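# Wedge the loose end board tight against the rail

## Task

Put a wedge into the empty slot at the rail's end, with its flat face toward the loose end board, and push it in until that board is snug against the rail. The wedge at the other end must stay in place, and both end boards must be upright and flat on the table. The result only counts if it holds up without the robot.

## Robot and tools

ROBOT. There are two arms, left_arm and right_arm. Each has six revolute joints (waist, shoulder, elbow, wrist pitch, wrist yaw, wrist roll) and a parallel gripper. left_arm's base is at (-0.027, +0.372, 0) m, turned about +7.5 degrees about z. right_arm's base is at (+0.001, -0.370, 0) m, turned about -8.8 degrees. Joint ranges in rad: waist -2.618 to 3.054, shoulder 0.000 to 3.142, elbow 0.000 to 3.142, wrist pitch -1.571 to 1.571, wrist yaw -1.571 to 1.571, wrist roll -2.094 to 2.094. An elbow never fully straightens.

FRAMES. All reported poses use one scene frame. Its origin is on the table surface midway between the bases, +x points out across the table, +z points up, and left_arm sits on the +y side. The arm names do not tell you which side of an image an arm appears on. Each gripper also has its own axes: the fingers extend along +z and close along y. The reported end_effector_position is the point between the finger pads, roughly 1 cm behind the tips. The reported position can be a little off, more so when the arm reaches far.

execute_actions(actions). actions is a list of actions, run in order. Each action is a list of up to 15 rows, and each row lasts one control step of 1/30 s. A whole action is 15 steps (0.5 s); if it has fewer rows, the last row repeats. An empty list just returns the state and images. Every row is one flat list of 14 numbers, each in [-1, 1], covering both arms even when only one moves: dx, dy, dz, rx, ry, rz, opening for left_arm, then the same seven for right_arm. The first six numbers are an offset, expressed in that gripper's own axes, from the gripper's measured pose at the start of the action. For the first action of a call, that start is the last pose a result reported. Each row is measured from this same start, not added to the row before it. A value of 1.0 equals 0.6 m of travel or 180 degrees of turn. rx, ry, rz together form one rotation vector. opening is absolute, not an offset: +1 is fully open (0.093 m) and -1 is closed. To keep an arm still, send zeros for its six offsets and keep sending the opening it should have.

LIMITS ON MOTION. At each step the commanded pose is clipped to at most 70 mm and 16 degrees from the gripper's measured pose, so a distant target may take several actions. After an action, the arm continues only to its last clipped pose. Joint friction can leave the hand up to about 31 mm short, and a very small command may not move it at all. When position and orientation cannot both be reached, position wins.

move(target, speed, blocking). target is one 14-number row laid out as above. It gives offsets in each gripper's own axes from the pose in the latest result that shows one, plus an absolute opening. The opening is applied when the move starts. Both grippers follow straight paths that finish together, lasting 0.5 to 10 s, and each turns the shorter way. speed is the top path speed in m/s, from 0.002 to 0.5, with default 0.25; turning may go up to twice that in rad/s. A move does not avoid obstacles or the other arm. Faster moves and targets set deeper past a contact hit and press harder. With blocking=false the call returns after 0.5 s while the arm keeps moving. Other moves and action rows are refused until a result shows the move has ended, so call wait or stop first. The result has a 'move:' line giving the ending (done, off_target, moving, held, fault) and any limits that acted. limits=paced means the pose sent was clipped. limits=held means a check blocked some steps, after which the arm may speed up sharply. The result also gives each gripper's distance from its target.

wait(seconds) runs the scene for 0 to 10 s while the arms hold their last command, and returns early if a move ends. stop() brakes a running move; it needs room to stop, and the fingers keep moving. zoom_image(camera, region) gives a closer view of part of a camera's latest image. region is [x0, y0, x1, y1] in pixels with the origin at the top-left, at most 504 by 504. Cameras, each 896x504: cam_head_left, cam_head_right, cam_high, cam_low, cam_left_wrist, cam_right_wrist. read_manual(section) returns only the URDF licence texts. finished_scene(scene) ends the current scene, given its number, and cannot be undone.

RESULTS. The state line 'left_arm: … | right_arm: …' gives each gripper's position in m and its quaternion as wxyz. 'Hand target' lines show the pose each controller is currently driving toward. 'pose unreachable' means a clearance check changed or blocked a command for the named arm. Joint positions end with the gripper opening in metres; this reads zero while an object holds the fingers apart. grip_measured shows the gripper motor on the same scale as opening. The pads touch at about -0.94, and each millimetre of object width adds about 0.0208. Each gripper has its own fixed reading error of up to about 0.02. Sending a number below the width reading squeezes harder, up to roughly 50 to 62 N per pad. Keep sending the same number to stay gripped. Joint torques have offsets and noise, and friction can look like a load. FAULT lines report arm stops. MOTOR HOT appears at 75 °C. At 90 °C the arm stops for 10 s, and at 100 °C it goes limp and falls. Holding loads heats the motors.

CAUTIONS. Never knock anything off the table. Do not let the arms collide or press on each other. Avoid drops, slips, slams and hard shoves. Parts may sometimes get a brief external tug or push. While you are composing a reply, the robot keeps holding its last command.

SUGGESTED ORDER. Locate the rail, the loose end board, the open slot and a free wedge in the images. Grasp the wedge and turn it so its flat face points toward the loose board. Lower it into the slot and press it in gently until the board sits tight. Release it, back away, and check that both boards stand flat and both wedges stay put before calling finished_scene.

Each tool is called after "Request:" in YAML: its name, and indented under it one key for each argument.

## Session

Request:
execute_actions:
  actions: []

Scene clock: 0.00 s.
left_arm: end_effector_position=(+0.3921, +0.1214, +0.3273) grip_measured=+0.985 end_effector_quat_wxyz=(+0.703, +0.569, +0.410, -0.121) | right_arm: end_effector_position=(+0.2314, -0.3692, +0.3625) grip_measured=+0.996 end_effector_quat_wxyz=(-0.484, +0.535, -0.605, +0.336)
Joint positions: left_arm=[-0.411  1.645  1.188  0.481  0.838  0.757  0.092] | right_arm=[-0.092  0.657  1.121 -0.795 -0.345 -1.446  0.093]
Joint velocities: left_arm=[-0.002  0.017  0.002  0.066  0.007  0.051  0.001] | right_arm=[-0.017 -0.007  0.007  0.022 -0.051  0.022  0.001]
Joint torques (N m, as the arm reports them, + toward a larger angle): no reading
Motor temperatures (°C, as the motors report them): left_arm=[27 42 39 31 27 26] | right_arm=[28 33 43 32 30 29]
Hand target (left_arm): +0.392, +0.121, +0.327; +0.703, +0.569, +0.410, -0.121
Hand target (right_arm): +0.231, -0.369, +0.363; +0.484, -0.535, +0.605, -0.336

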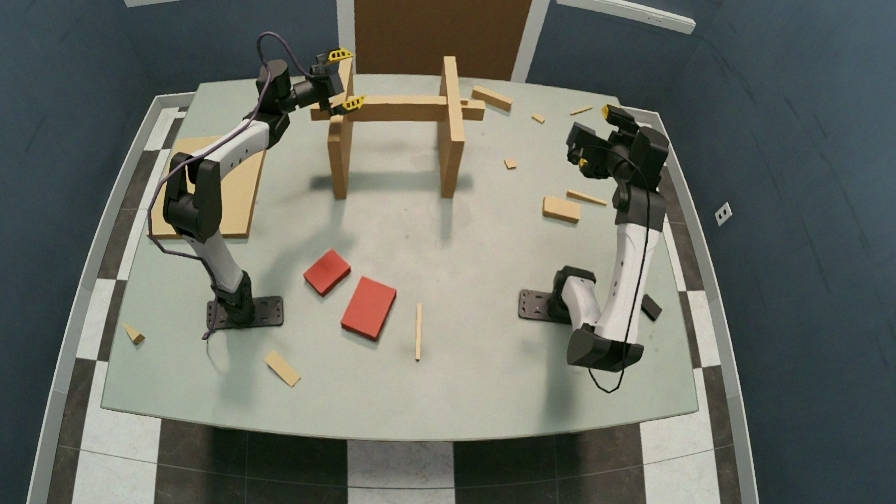

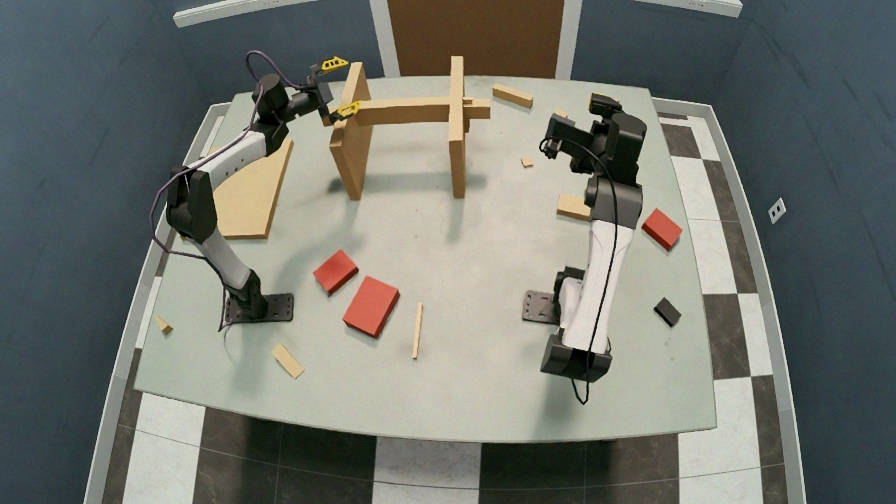

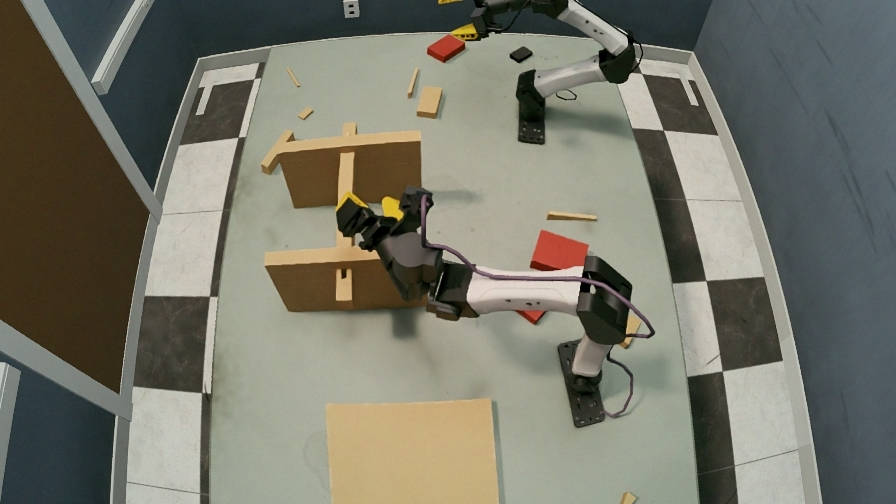

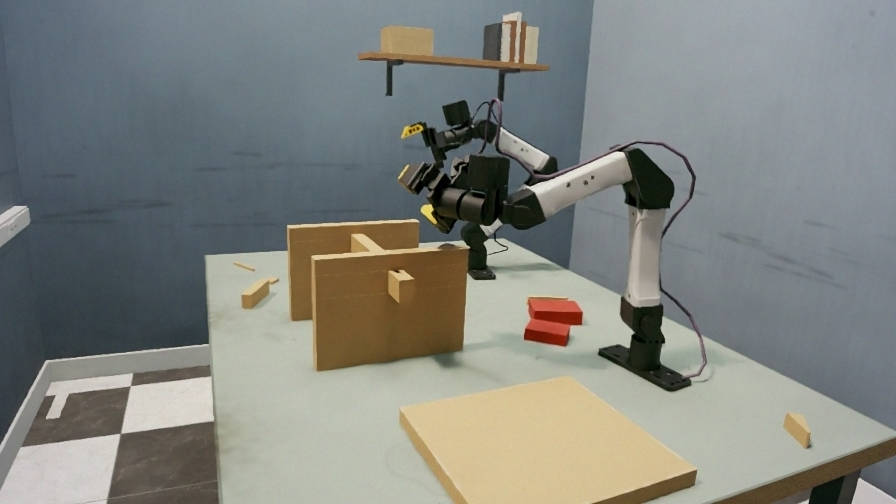

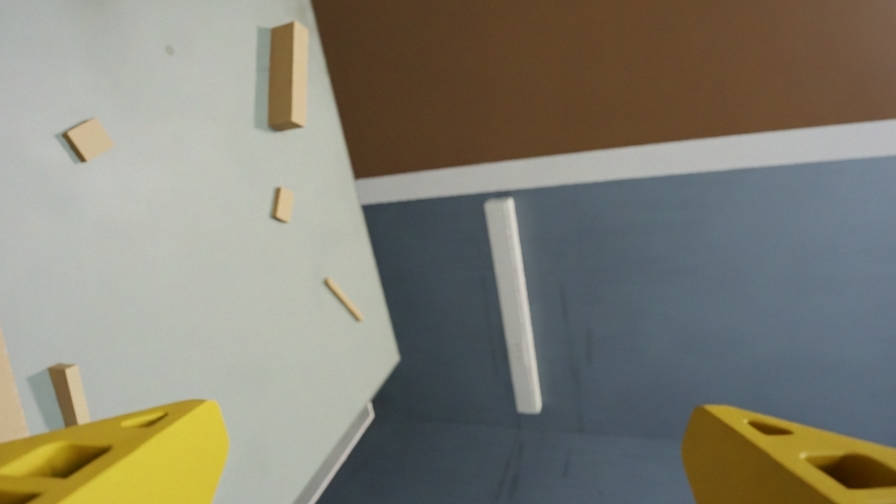

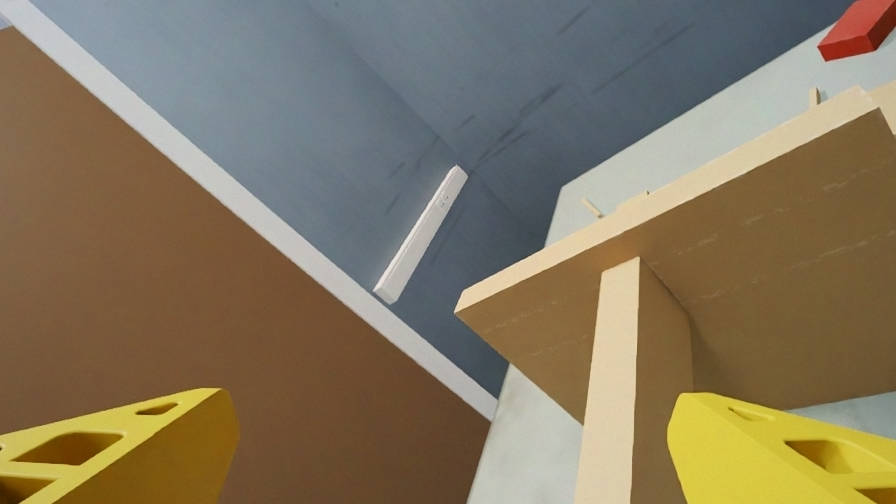

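Request:
zoom_image:
  camera: "cam_high"
  region: [500, 180, 660, 280]

Request:
zoom_image:
  camera: "cam_high"
  region: [240, 40, 480, 190]

Request:
zoom_image:
  camera: "cam_head_left"
  region: [340, 270, 500, 380]

Request:
zoom_image:
  camera: "cam_head_left"
  region: [460, 70, 660, 240]

Region (500, 180, 660, 280) of cam_high's 896x504 image, scaled by 3.150, with more detail than that image has; it fills the top 315 rows of this view, and the rest is white.

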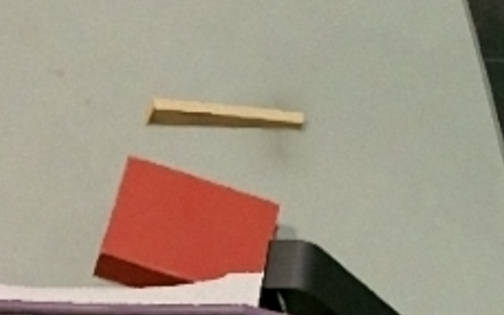

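Region (240, 40, 480, 190) of cam_high's 896x504 image, scaled by 2.100, with more detail than that image has; it fills the top 315 rows of this view, and the rest is white.

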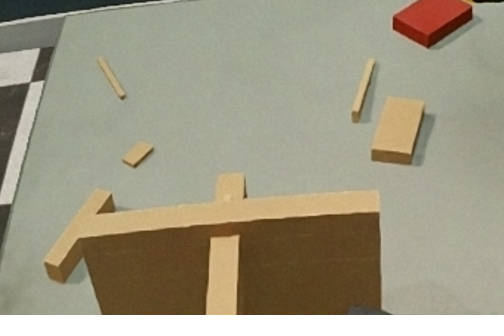

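Region (340, 270, 500, 380) of cam_head_left's 896x504 image, scaled by 3.150, with more detail than that image has; it fills the top 346 rows of this view, and the rest is white.

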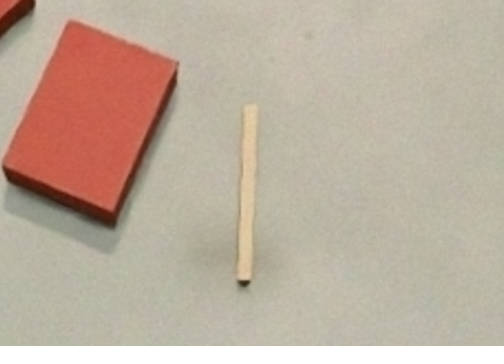

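Region (460, 70, 660, 240) of cam_head_left's 896x504 image, scaled by 2.520, with more detail than that image has; it fills the top 428 rows of this view, and the rest is white.

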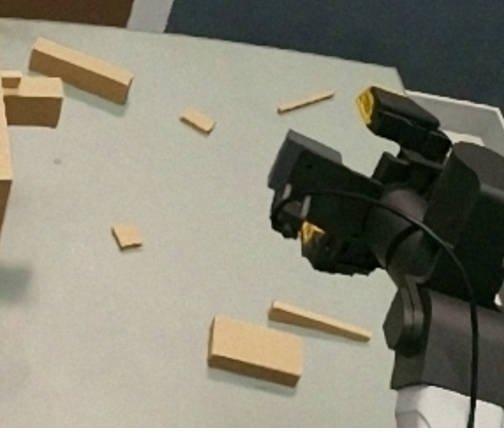

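Request:
zoom_image:
  camera: "cam_low"
  region: [270, 200, 490, 380]

Request:
zoom_image:
  camera: "cam_high"
  region: [250, 110, 450, 330]

Request:
zoom_image:
  camera: "cam_head_right"
  region: [300, 40, 520, 210]

Request:
zoom_image:
  camera: "cam_low"
  region: [490, 270, 610, 350]

Region (270, 200, 490, 380) of cam_low's 896x504 image, scaled by 2.291, with more detail than that image has; it fills the top 412 rows of this view, and the rest is white.

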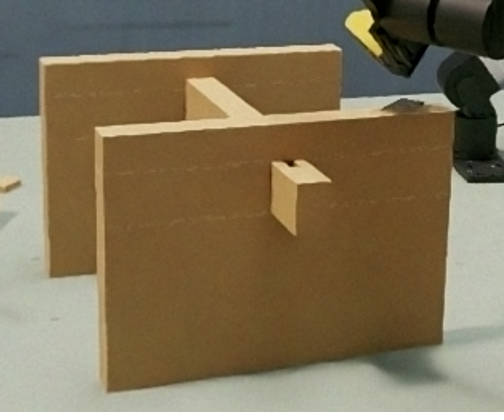

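Region (250, 110, 450, 330) of cam_high's 896x504 image, scaled by 2.291, with more detail than that image has; it fills the left 458 columns of this view, and the rest is white.

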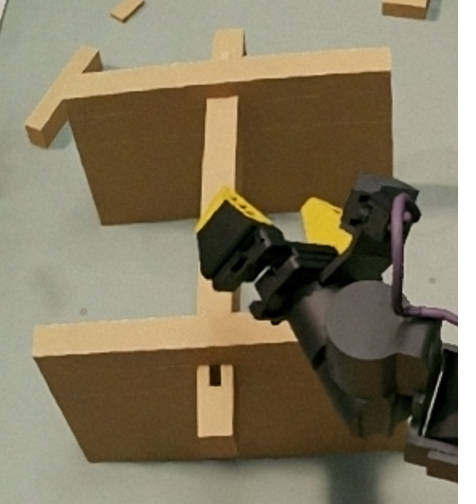

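Region (300, 40, 520, 210) of cam_head_right's 896x504 image, scaled by 2.291, with more detail than that image has; it fills the top 389 rows of this view, and the rest is white.

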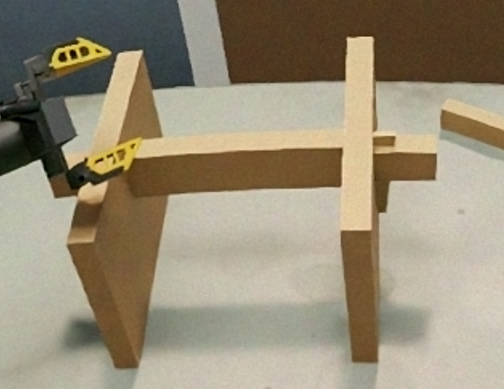

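Region (490, 270, 610, 350) of cam_low's 896x504 image, scaled by 4.200, with more detail than that image has.

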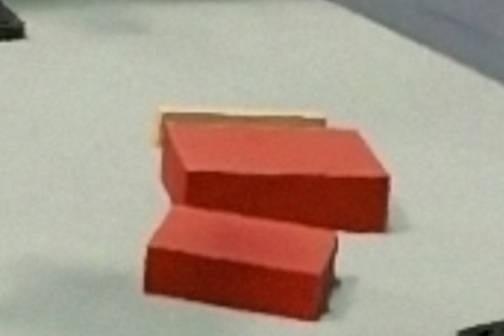

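Request:
move:
  target: [0, 0, -0.133, 0, 0, -0.83, 1, 0, 0, 0, 0, 0, 0.83, 1]
  speed: 0.5

Scene clock: 123.37 s.
left_arm: end_effector_position=(+0.3597, +0.1878, +0.3195) grip_measured=+0.986 end_effector_quat_wxyz=(+0.060, -0.250, +0.660, -0.706) | right_arm: end_effector_position=(+0.2314, -0.3688, +0.3626) grip_measured=+0.996 end_effector_quat_wxyz=(+0.453, +0.439, +0.678, +0.377)
Joint positions: left_arm=[-0.234  1.482  1.009  0.48   1.02  -1.855  0.093] | right_arm=[-0.092  0.657  1.121 -0.795 -0.347  1.153  0.093]
Joint velocities: left_arm=[ 0.002 -0.012 -0.017  0.022 -0.022 -0.022  0.   ] | right_arm=[ 0.012  0.002  0.017  0.022 -0.022  0.051  0.001]
Joint torques (N m, as the arm reports them, + toward a larger angle): left_arm=[ 0.95 -7.92  6.88  1.96  0.04  0.04] | right_arm=[0.39 0.72 5.86 1.82 0.12 0.15]
Motor temperatures (°C, as the motors report them): left_arm=[27 51 47 39 27 26] | right_arm=[28 32 47 44 30 29]
Hand target (left_arm): +0.356, +0.192, +0.325; +0.067, -0.245, +0.656, -0.711
Hand target (right_arm): +0.231, -0.369, +0.363; +0.452, +0.443, +0.676, +0.378
Off the commanded pose (left_arm): 0.009 m, 1 deg.
Off the commanded pose (right_arm): 0.000 m, 0 deg.
move: done

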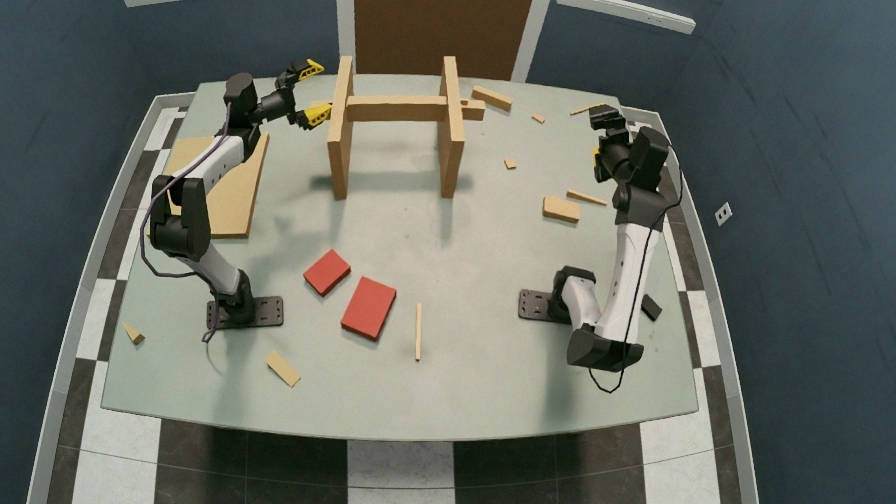

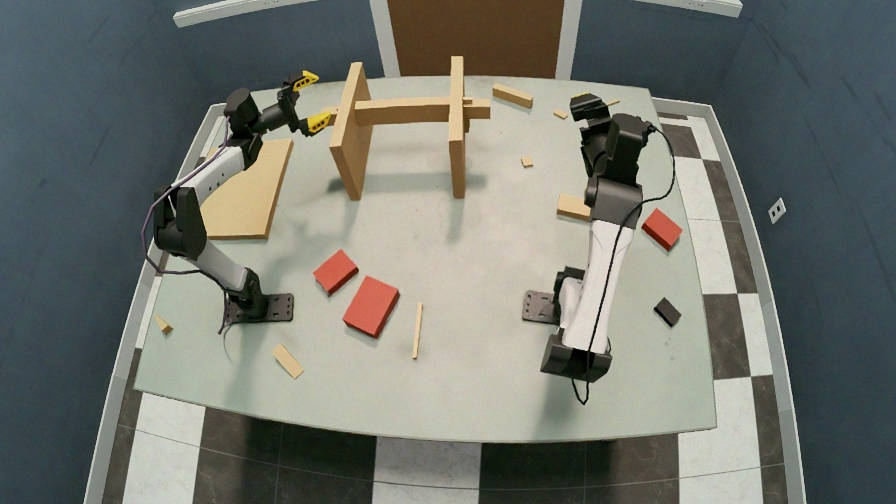

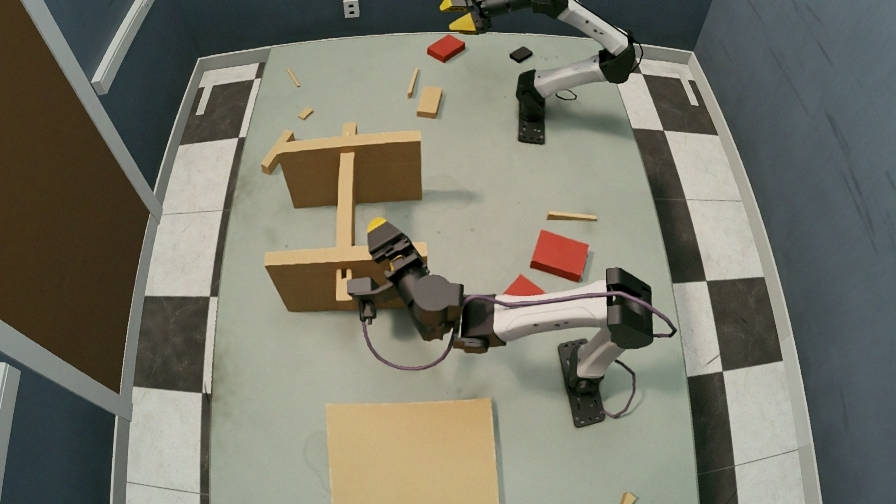

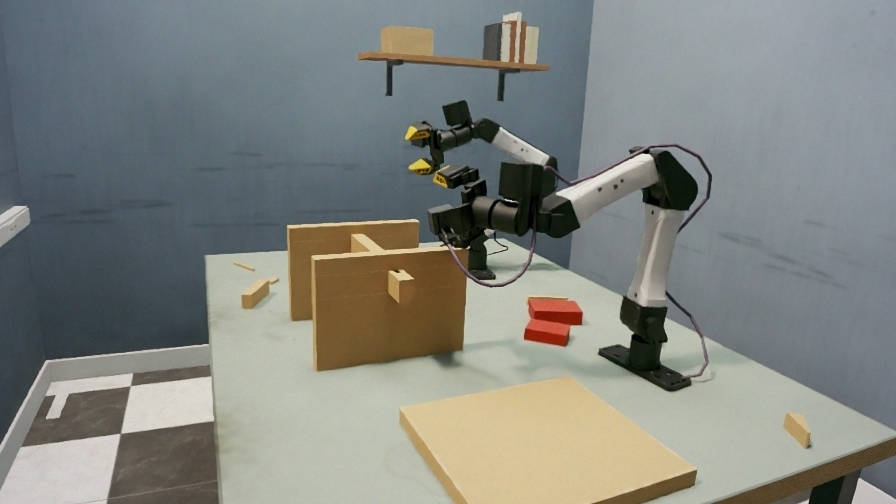

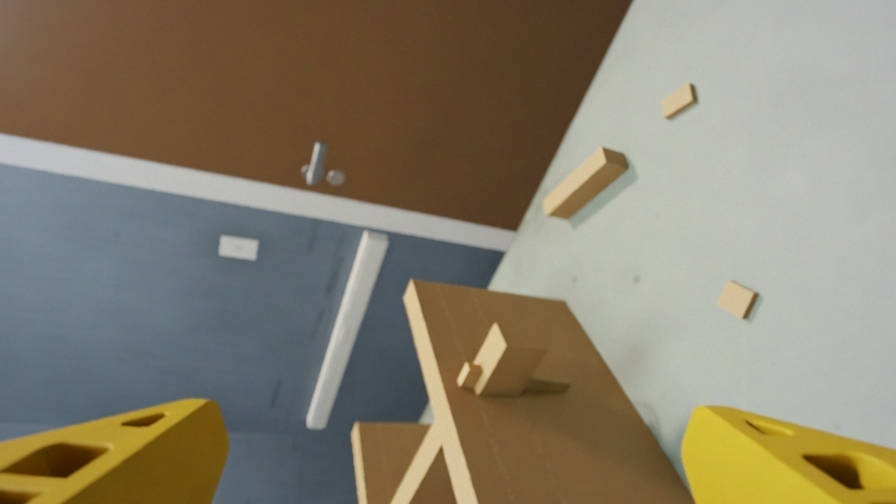

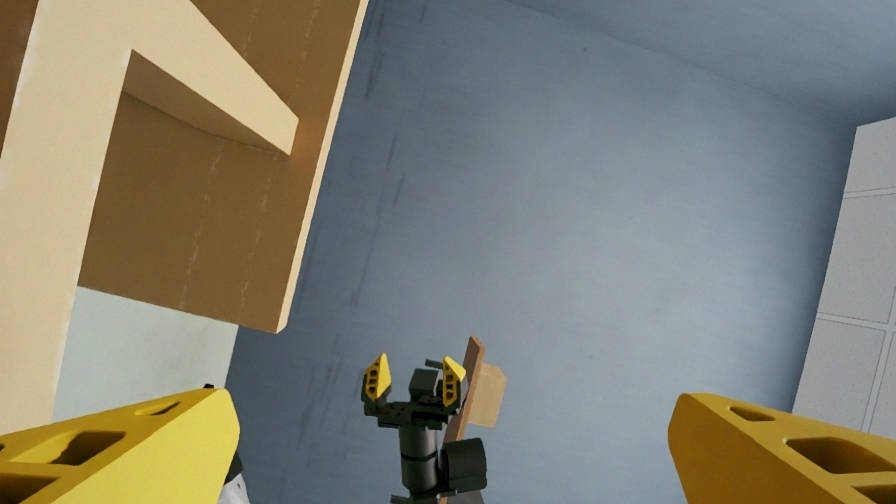

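Request:
execute_actions:
  actions: []

Scene clock: 144.07 s.
left_arm: end_effector_position=(+0.3597, +0.1878, +0.3199) grip_measured=+0.986 end_effector_quat_wxyz=(+0.060, -0.251, +0.659, -0.706) | right_arm: end_effector_position=(+0.2314, -0.3688, +0.3626) grip_measured=+0.996 end_effector_quat_wxyz=(+0.452, +0.440, +0.677, +0.378)
Joint positions: left_arm=[-0.234  1.482  1.009  0.483  1.02  -1.859  0.093] | right_arm=[-0.092  0.657  1.121 -0.795 -0.347  1.156  0.093]
Joint velocities: left_arm=[-0.007  0.002 -0.002 -0.066 -0.022 -0.037 -0.   ] | right_arm=[-0.027  0.002  0.002  0.007  0.037  0.037  0.   ]
Joint torques (N m, as the arm reports them, + toward a larger angle): left_arm=[ 1.02 -7.91  6.91  2.02  0.03  0.08] | right_arm=[0.37 0.72 5.87 1.82 0.12 0.15]
Motor temperatures (°C, as the motors report them): left_arm=[27 52 46 41 27 26] | right_arm=[28 32 47 45 30 29]
Hand target (left_arm): +0.356, +0.192, +0.325; +0.068, -0.245, +0.656, -0.711
Hand target (right_arm): +0.231, -0.369, +0.363; +0.452, +0.443, +0.676, +0.378
Off the commanded pose (left_arm): 0.008 m, 1 deg.
Off the commanded pose (right_arm): 0.000 m, 0 deg.

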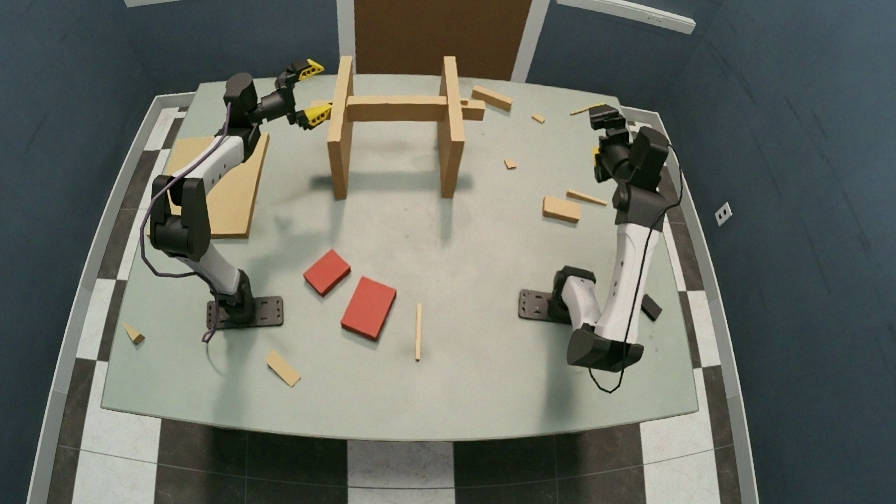

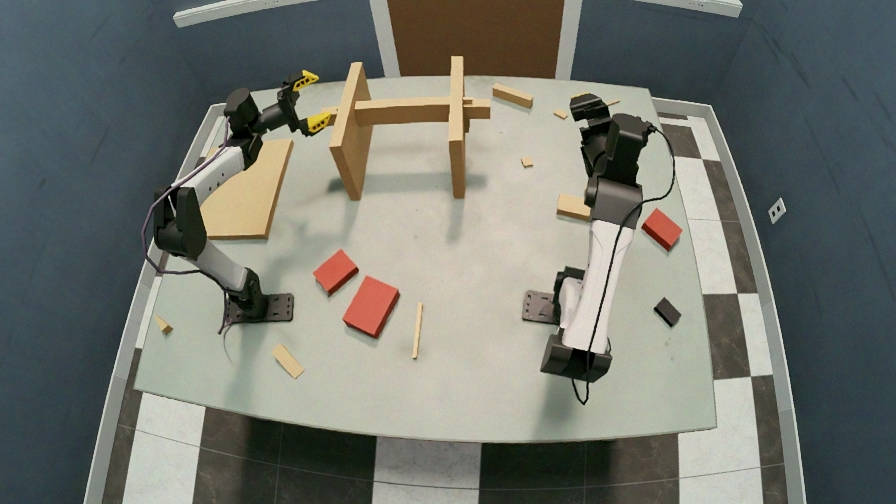

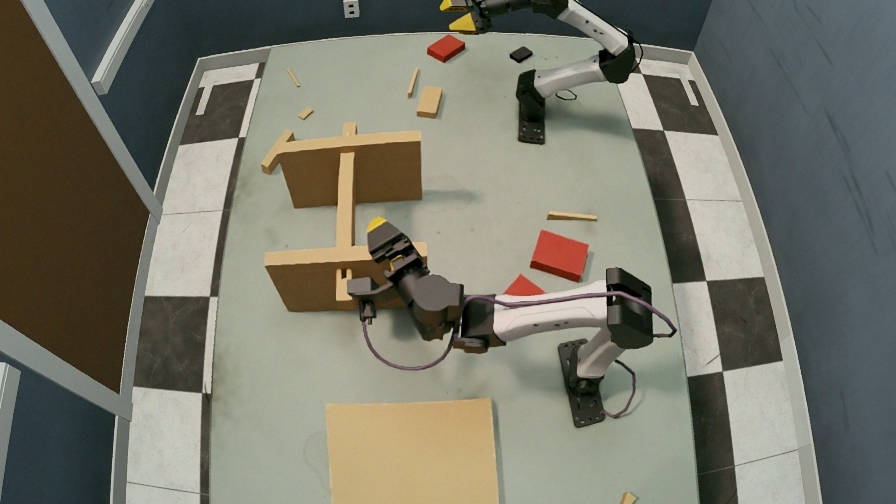

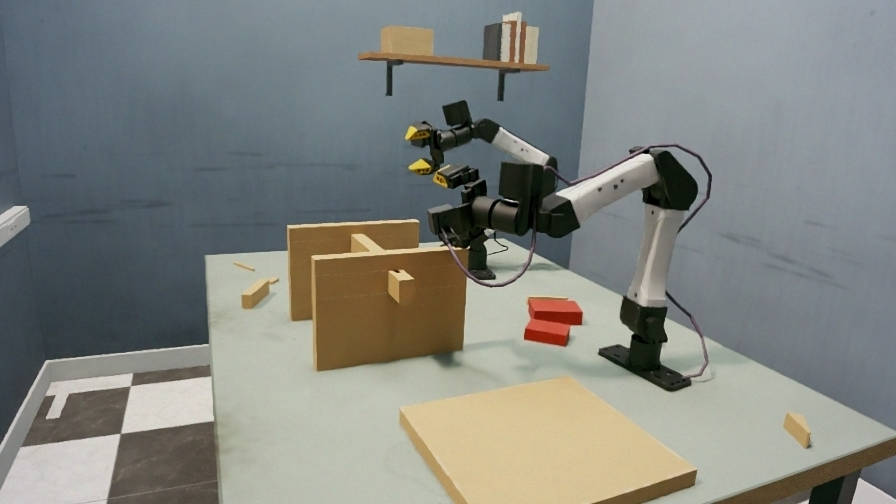

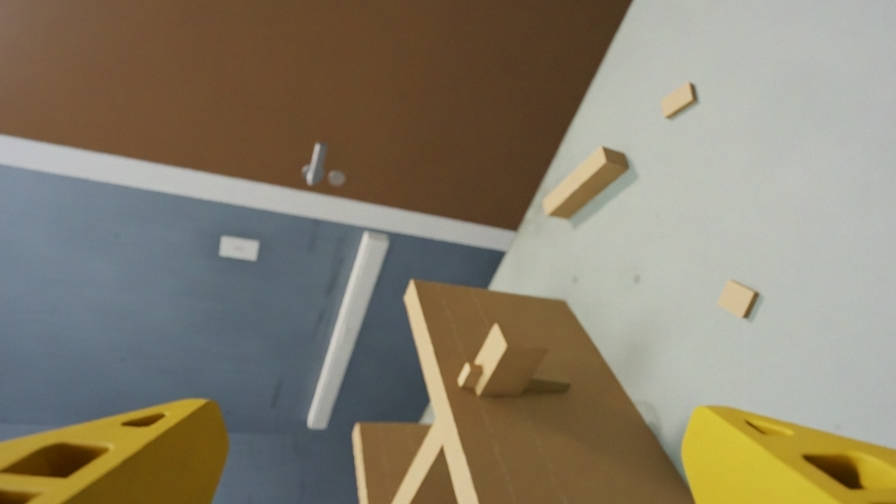

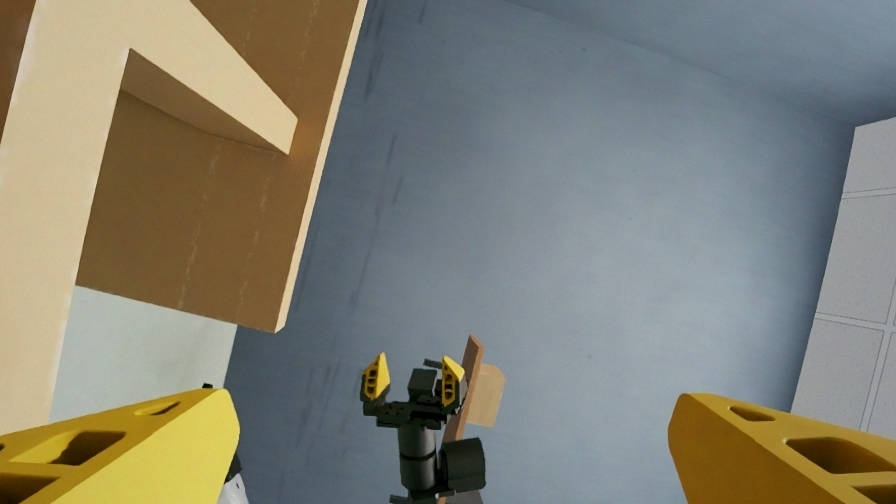

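Request:
zoom_image:
  camera: "cam_low"
  region: [330, 220, 480, 320]

Request:
zoom_image:
  camera: "cam_high"
  region: [520, 190, 620, 240]

Request:
zoom_image:
  camera: "cam_left_wrist"
  region: [400, 280, 640, 440]

Region (330, 220, 480, 320) of cam_low's 896x504 image, scaled by 3.360, with more detail than that image has.

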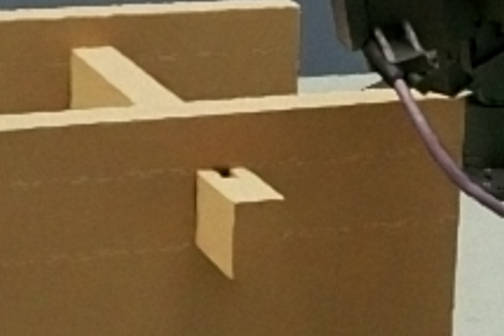

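Region (520, 190, 620, 240) of cam_high's 896x504 image, scaled by 5.040, with more detail than that image has.

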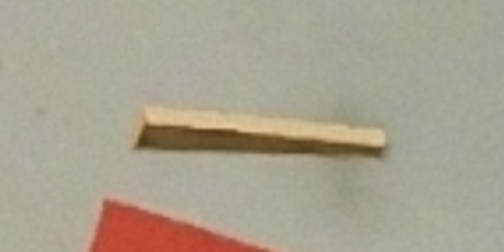

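Region (400, 280, 640, 440) of cam_left_wrist's 896x504 image, scaled by 2.100, with more detail than that image has.

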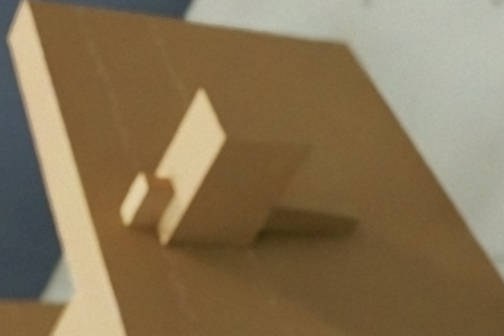

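Request:
zoom_image:
  camera: "cam_low"
  region: [515, 285, 590, 325]

Request:
zoom_image:
  camera: "cam_head_right"
  region: [380, 290, 460, 370]

Request:
zoom_image:
  camera: "cam_head_left"
  region: [540, 175, 630, 225]

Region (515, 285, 590, 325) of cam_low's 896x504 image, scaled by 6.720, with more detail than that image has; it fills the top 269 rows of this view, and the rest is white.

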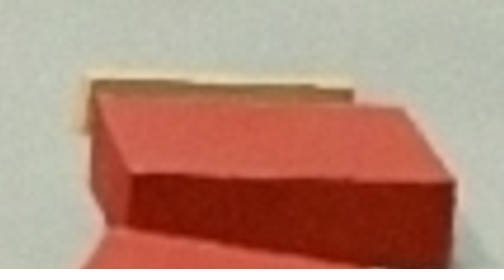

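Region (380, 290, 460, 370) of cam_head_right's 896x504 image, scaled by 6.300, with more detail than that image has.

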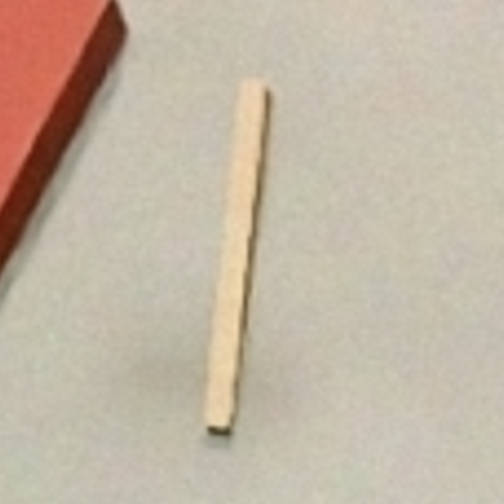

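Region (540, 175, 630, 225) of cam_head_left's 896x504 image, scaled by 5.600, with more detail than that image has.

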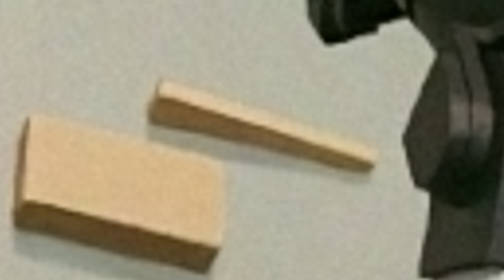

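Request:
zoom_image:
  camera: "cam_low"
  region: [520, 290, 545, 315]

Request:
zoom_image:
  camera: "cam_high"
  region: [535, 200, 575, 240]

Request:
zoom_image:
  camera: "cam_high"
  region: [570, 200, 610, 240]

Region (520, 290, 545, 315) of cam_low's 896x504 image, scaled by 20.160, with more detail than that image has.

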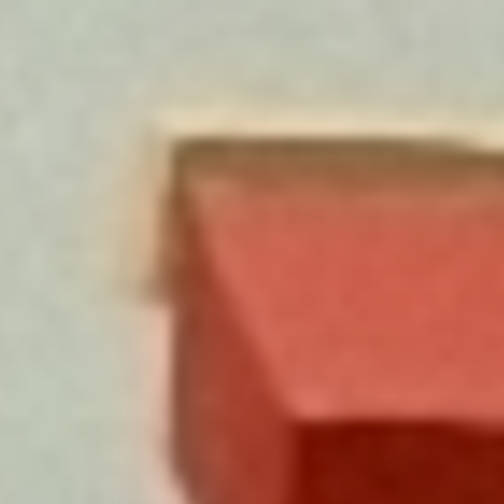

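Region (535, 200, 575, 240) of cam_high's 896x504 image, scaled by 12.600, with more detail than that image has.

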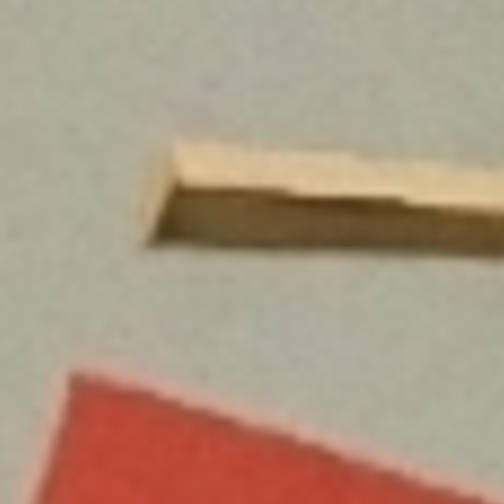

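Region (570, 200, 610, 240) of cam_high's 896x504 image, scaled by 12.600, with more detail than that image has.

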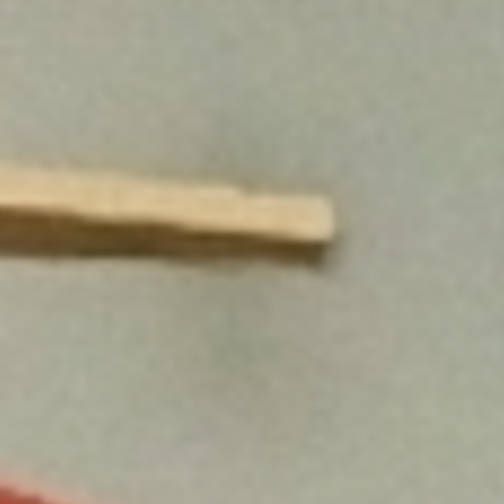

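Request:
move:
  target: [0.4343, 0.1583, -0.1155, 0.0830, 0.1445, 0.5808, 1, 0.7462, -0.2883, -0.2223, 0.2704, 0.3233, -0.3147, 1]
  speed: 0.35

Scene clock: 267.63 s.
left_arm: end_effector_position=(+0.0870, +0.1265, +0.2827) grip_measured=+0.986 end_effector_quat_wxyz=(+0.473, +0.509, +0.529, -0.488) | right_arm: end_effector_position=(-0.0160, -0.0393, +0.1083) grip_measured=+0.996 end_effector_quat_wxyz=(+0.010, +0.020, +0.999, -0.032)
Joint positions: left_arm=[-0.73   0.675  0.543 -0.004  0.965  0.077  0.093] | right_arm=[ 1.784  1.86   1.555 -1.331  0.016  1.671  0.093]
Joint velocities: left_arm=[-0.002  0.007 -0.007 -0.081 -0.051 -0.022 -0.001] | right_arm=[ 0.017  0.012 -0.007 -0.037  0.051 -0.037 -0.   ]
Joint torques (N m, as the arm reports them, + toward a larger angle): left_arm=[-0.79 -1.35  9.94  1.78  0.02  0.21] | right_arm=[ 1.43 -8.92  7.71  0.21  0.09  0.11]
Motor temperatures (°C, as the motors report them): left_arm=[27 52 45 45 27 26] | right_arm=[28 31 47 49 30 29]
Hand target (left_arm): +0.082, +0.127, +0.295; +0.486, +0.516, +0.513, -0.485
Hand target (right_arm): -0.022, -0.033, +0.113; +0.003, +0.013, +1.000, -0.022
Off the commanded pose (left_arm): 0.019 m, 2 deg.
Off the commanded pose (right_arm): 0.026 m, 4 deg.
move: off_target (left_arm, right_arm)

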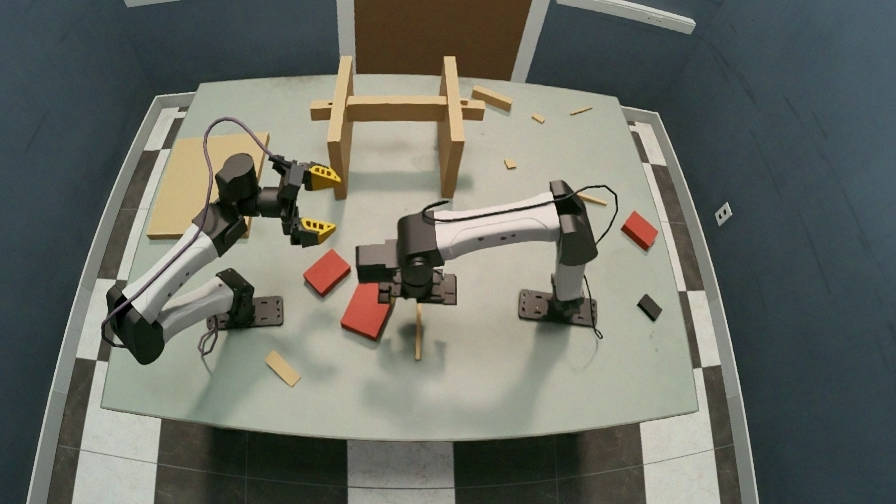

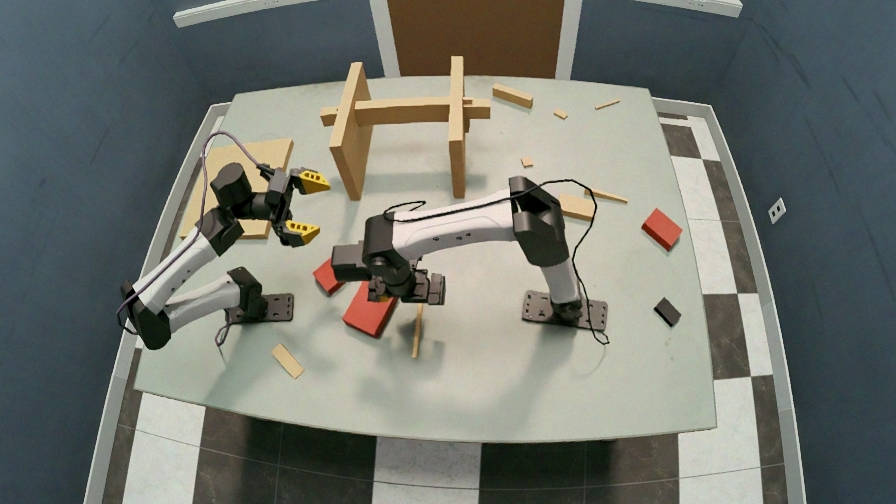

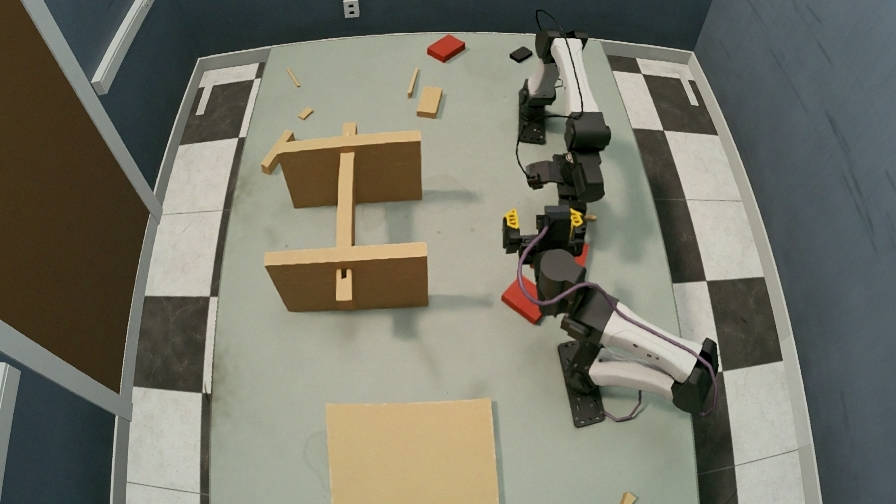

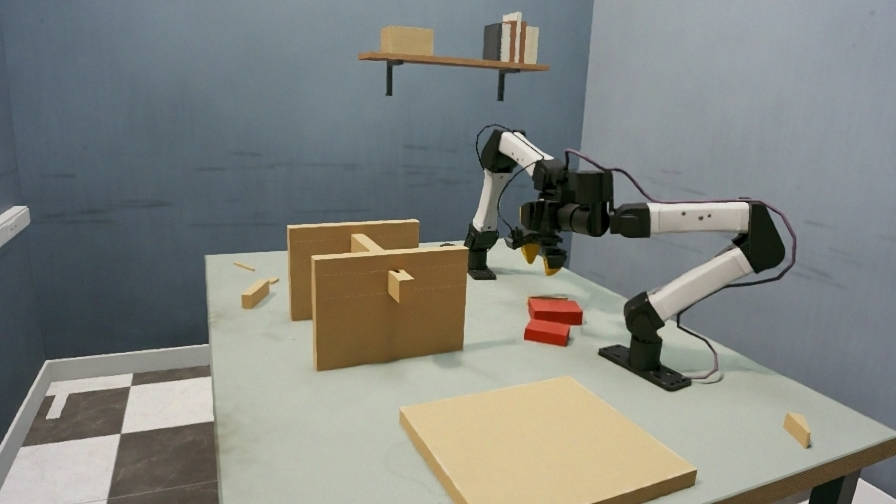

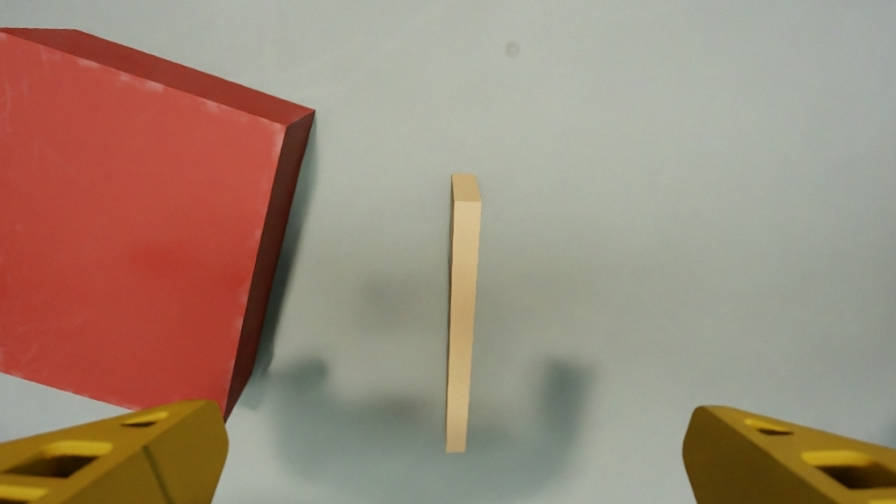

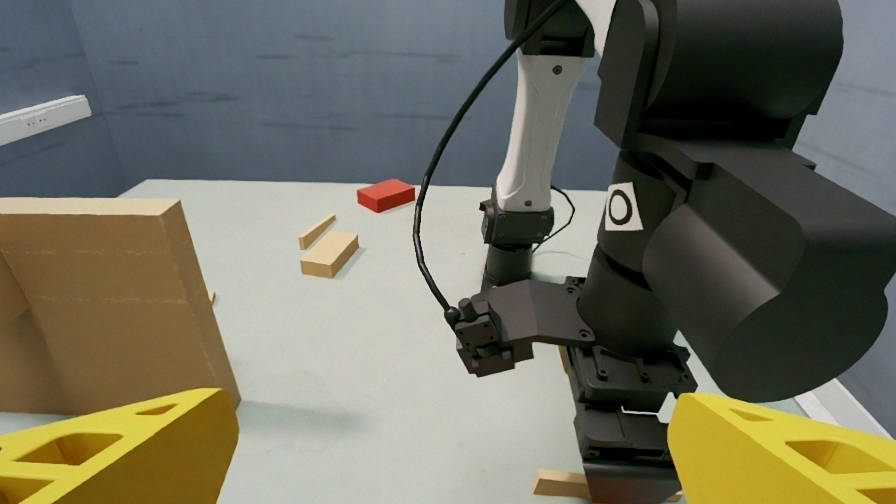

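Request:
zoom_image:
  camera: "cam_left_wrist"
  region: [420, 160, 510, 230]

Request:
zoom_image:
  camera: "cam_left_wrist"
  region: [410, 400, 500, 470]

Request:
zoom_image:
  camera: "cam_right_wrist"
  region: [510, 440, 610, 504]

Region (420, 160, 510, 230) of cam_left_wrist's 896x504 image, scaled by 5.600, with more detail than that image has.

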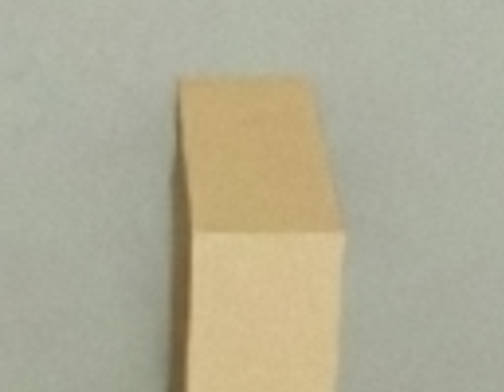

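Region (410, 400, 500, 470) of cam_left_wrist's 896x504 image, scaled by 5.600, with more detail than that image has.

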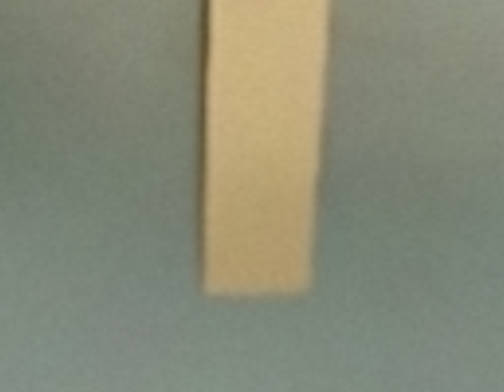

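Region (510, 440, 610, 504) of cam_right_wrist's 896x504 image, scaled by 5.040, with more detail than that image has; it fills the top 323 rows of this view, and the rest is white.

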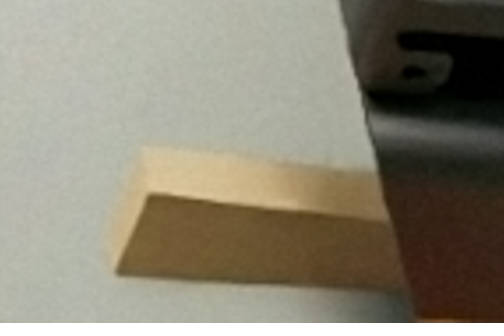

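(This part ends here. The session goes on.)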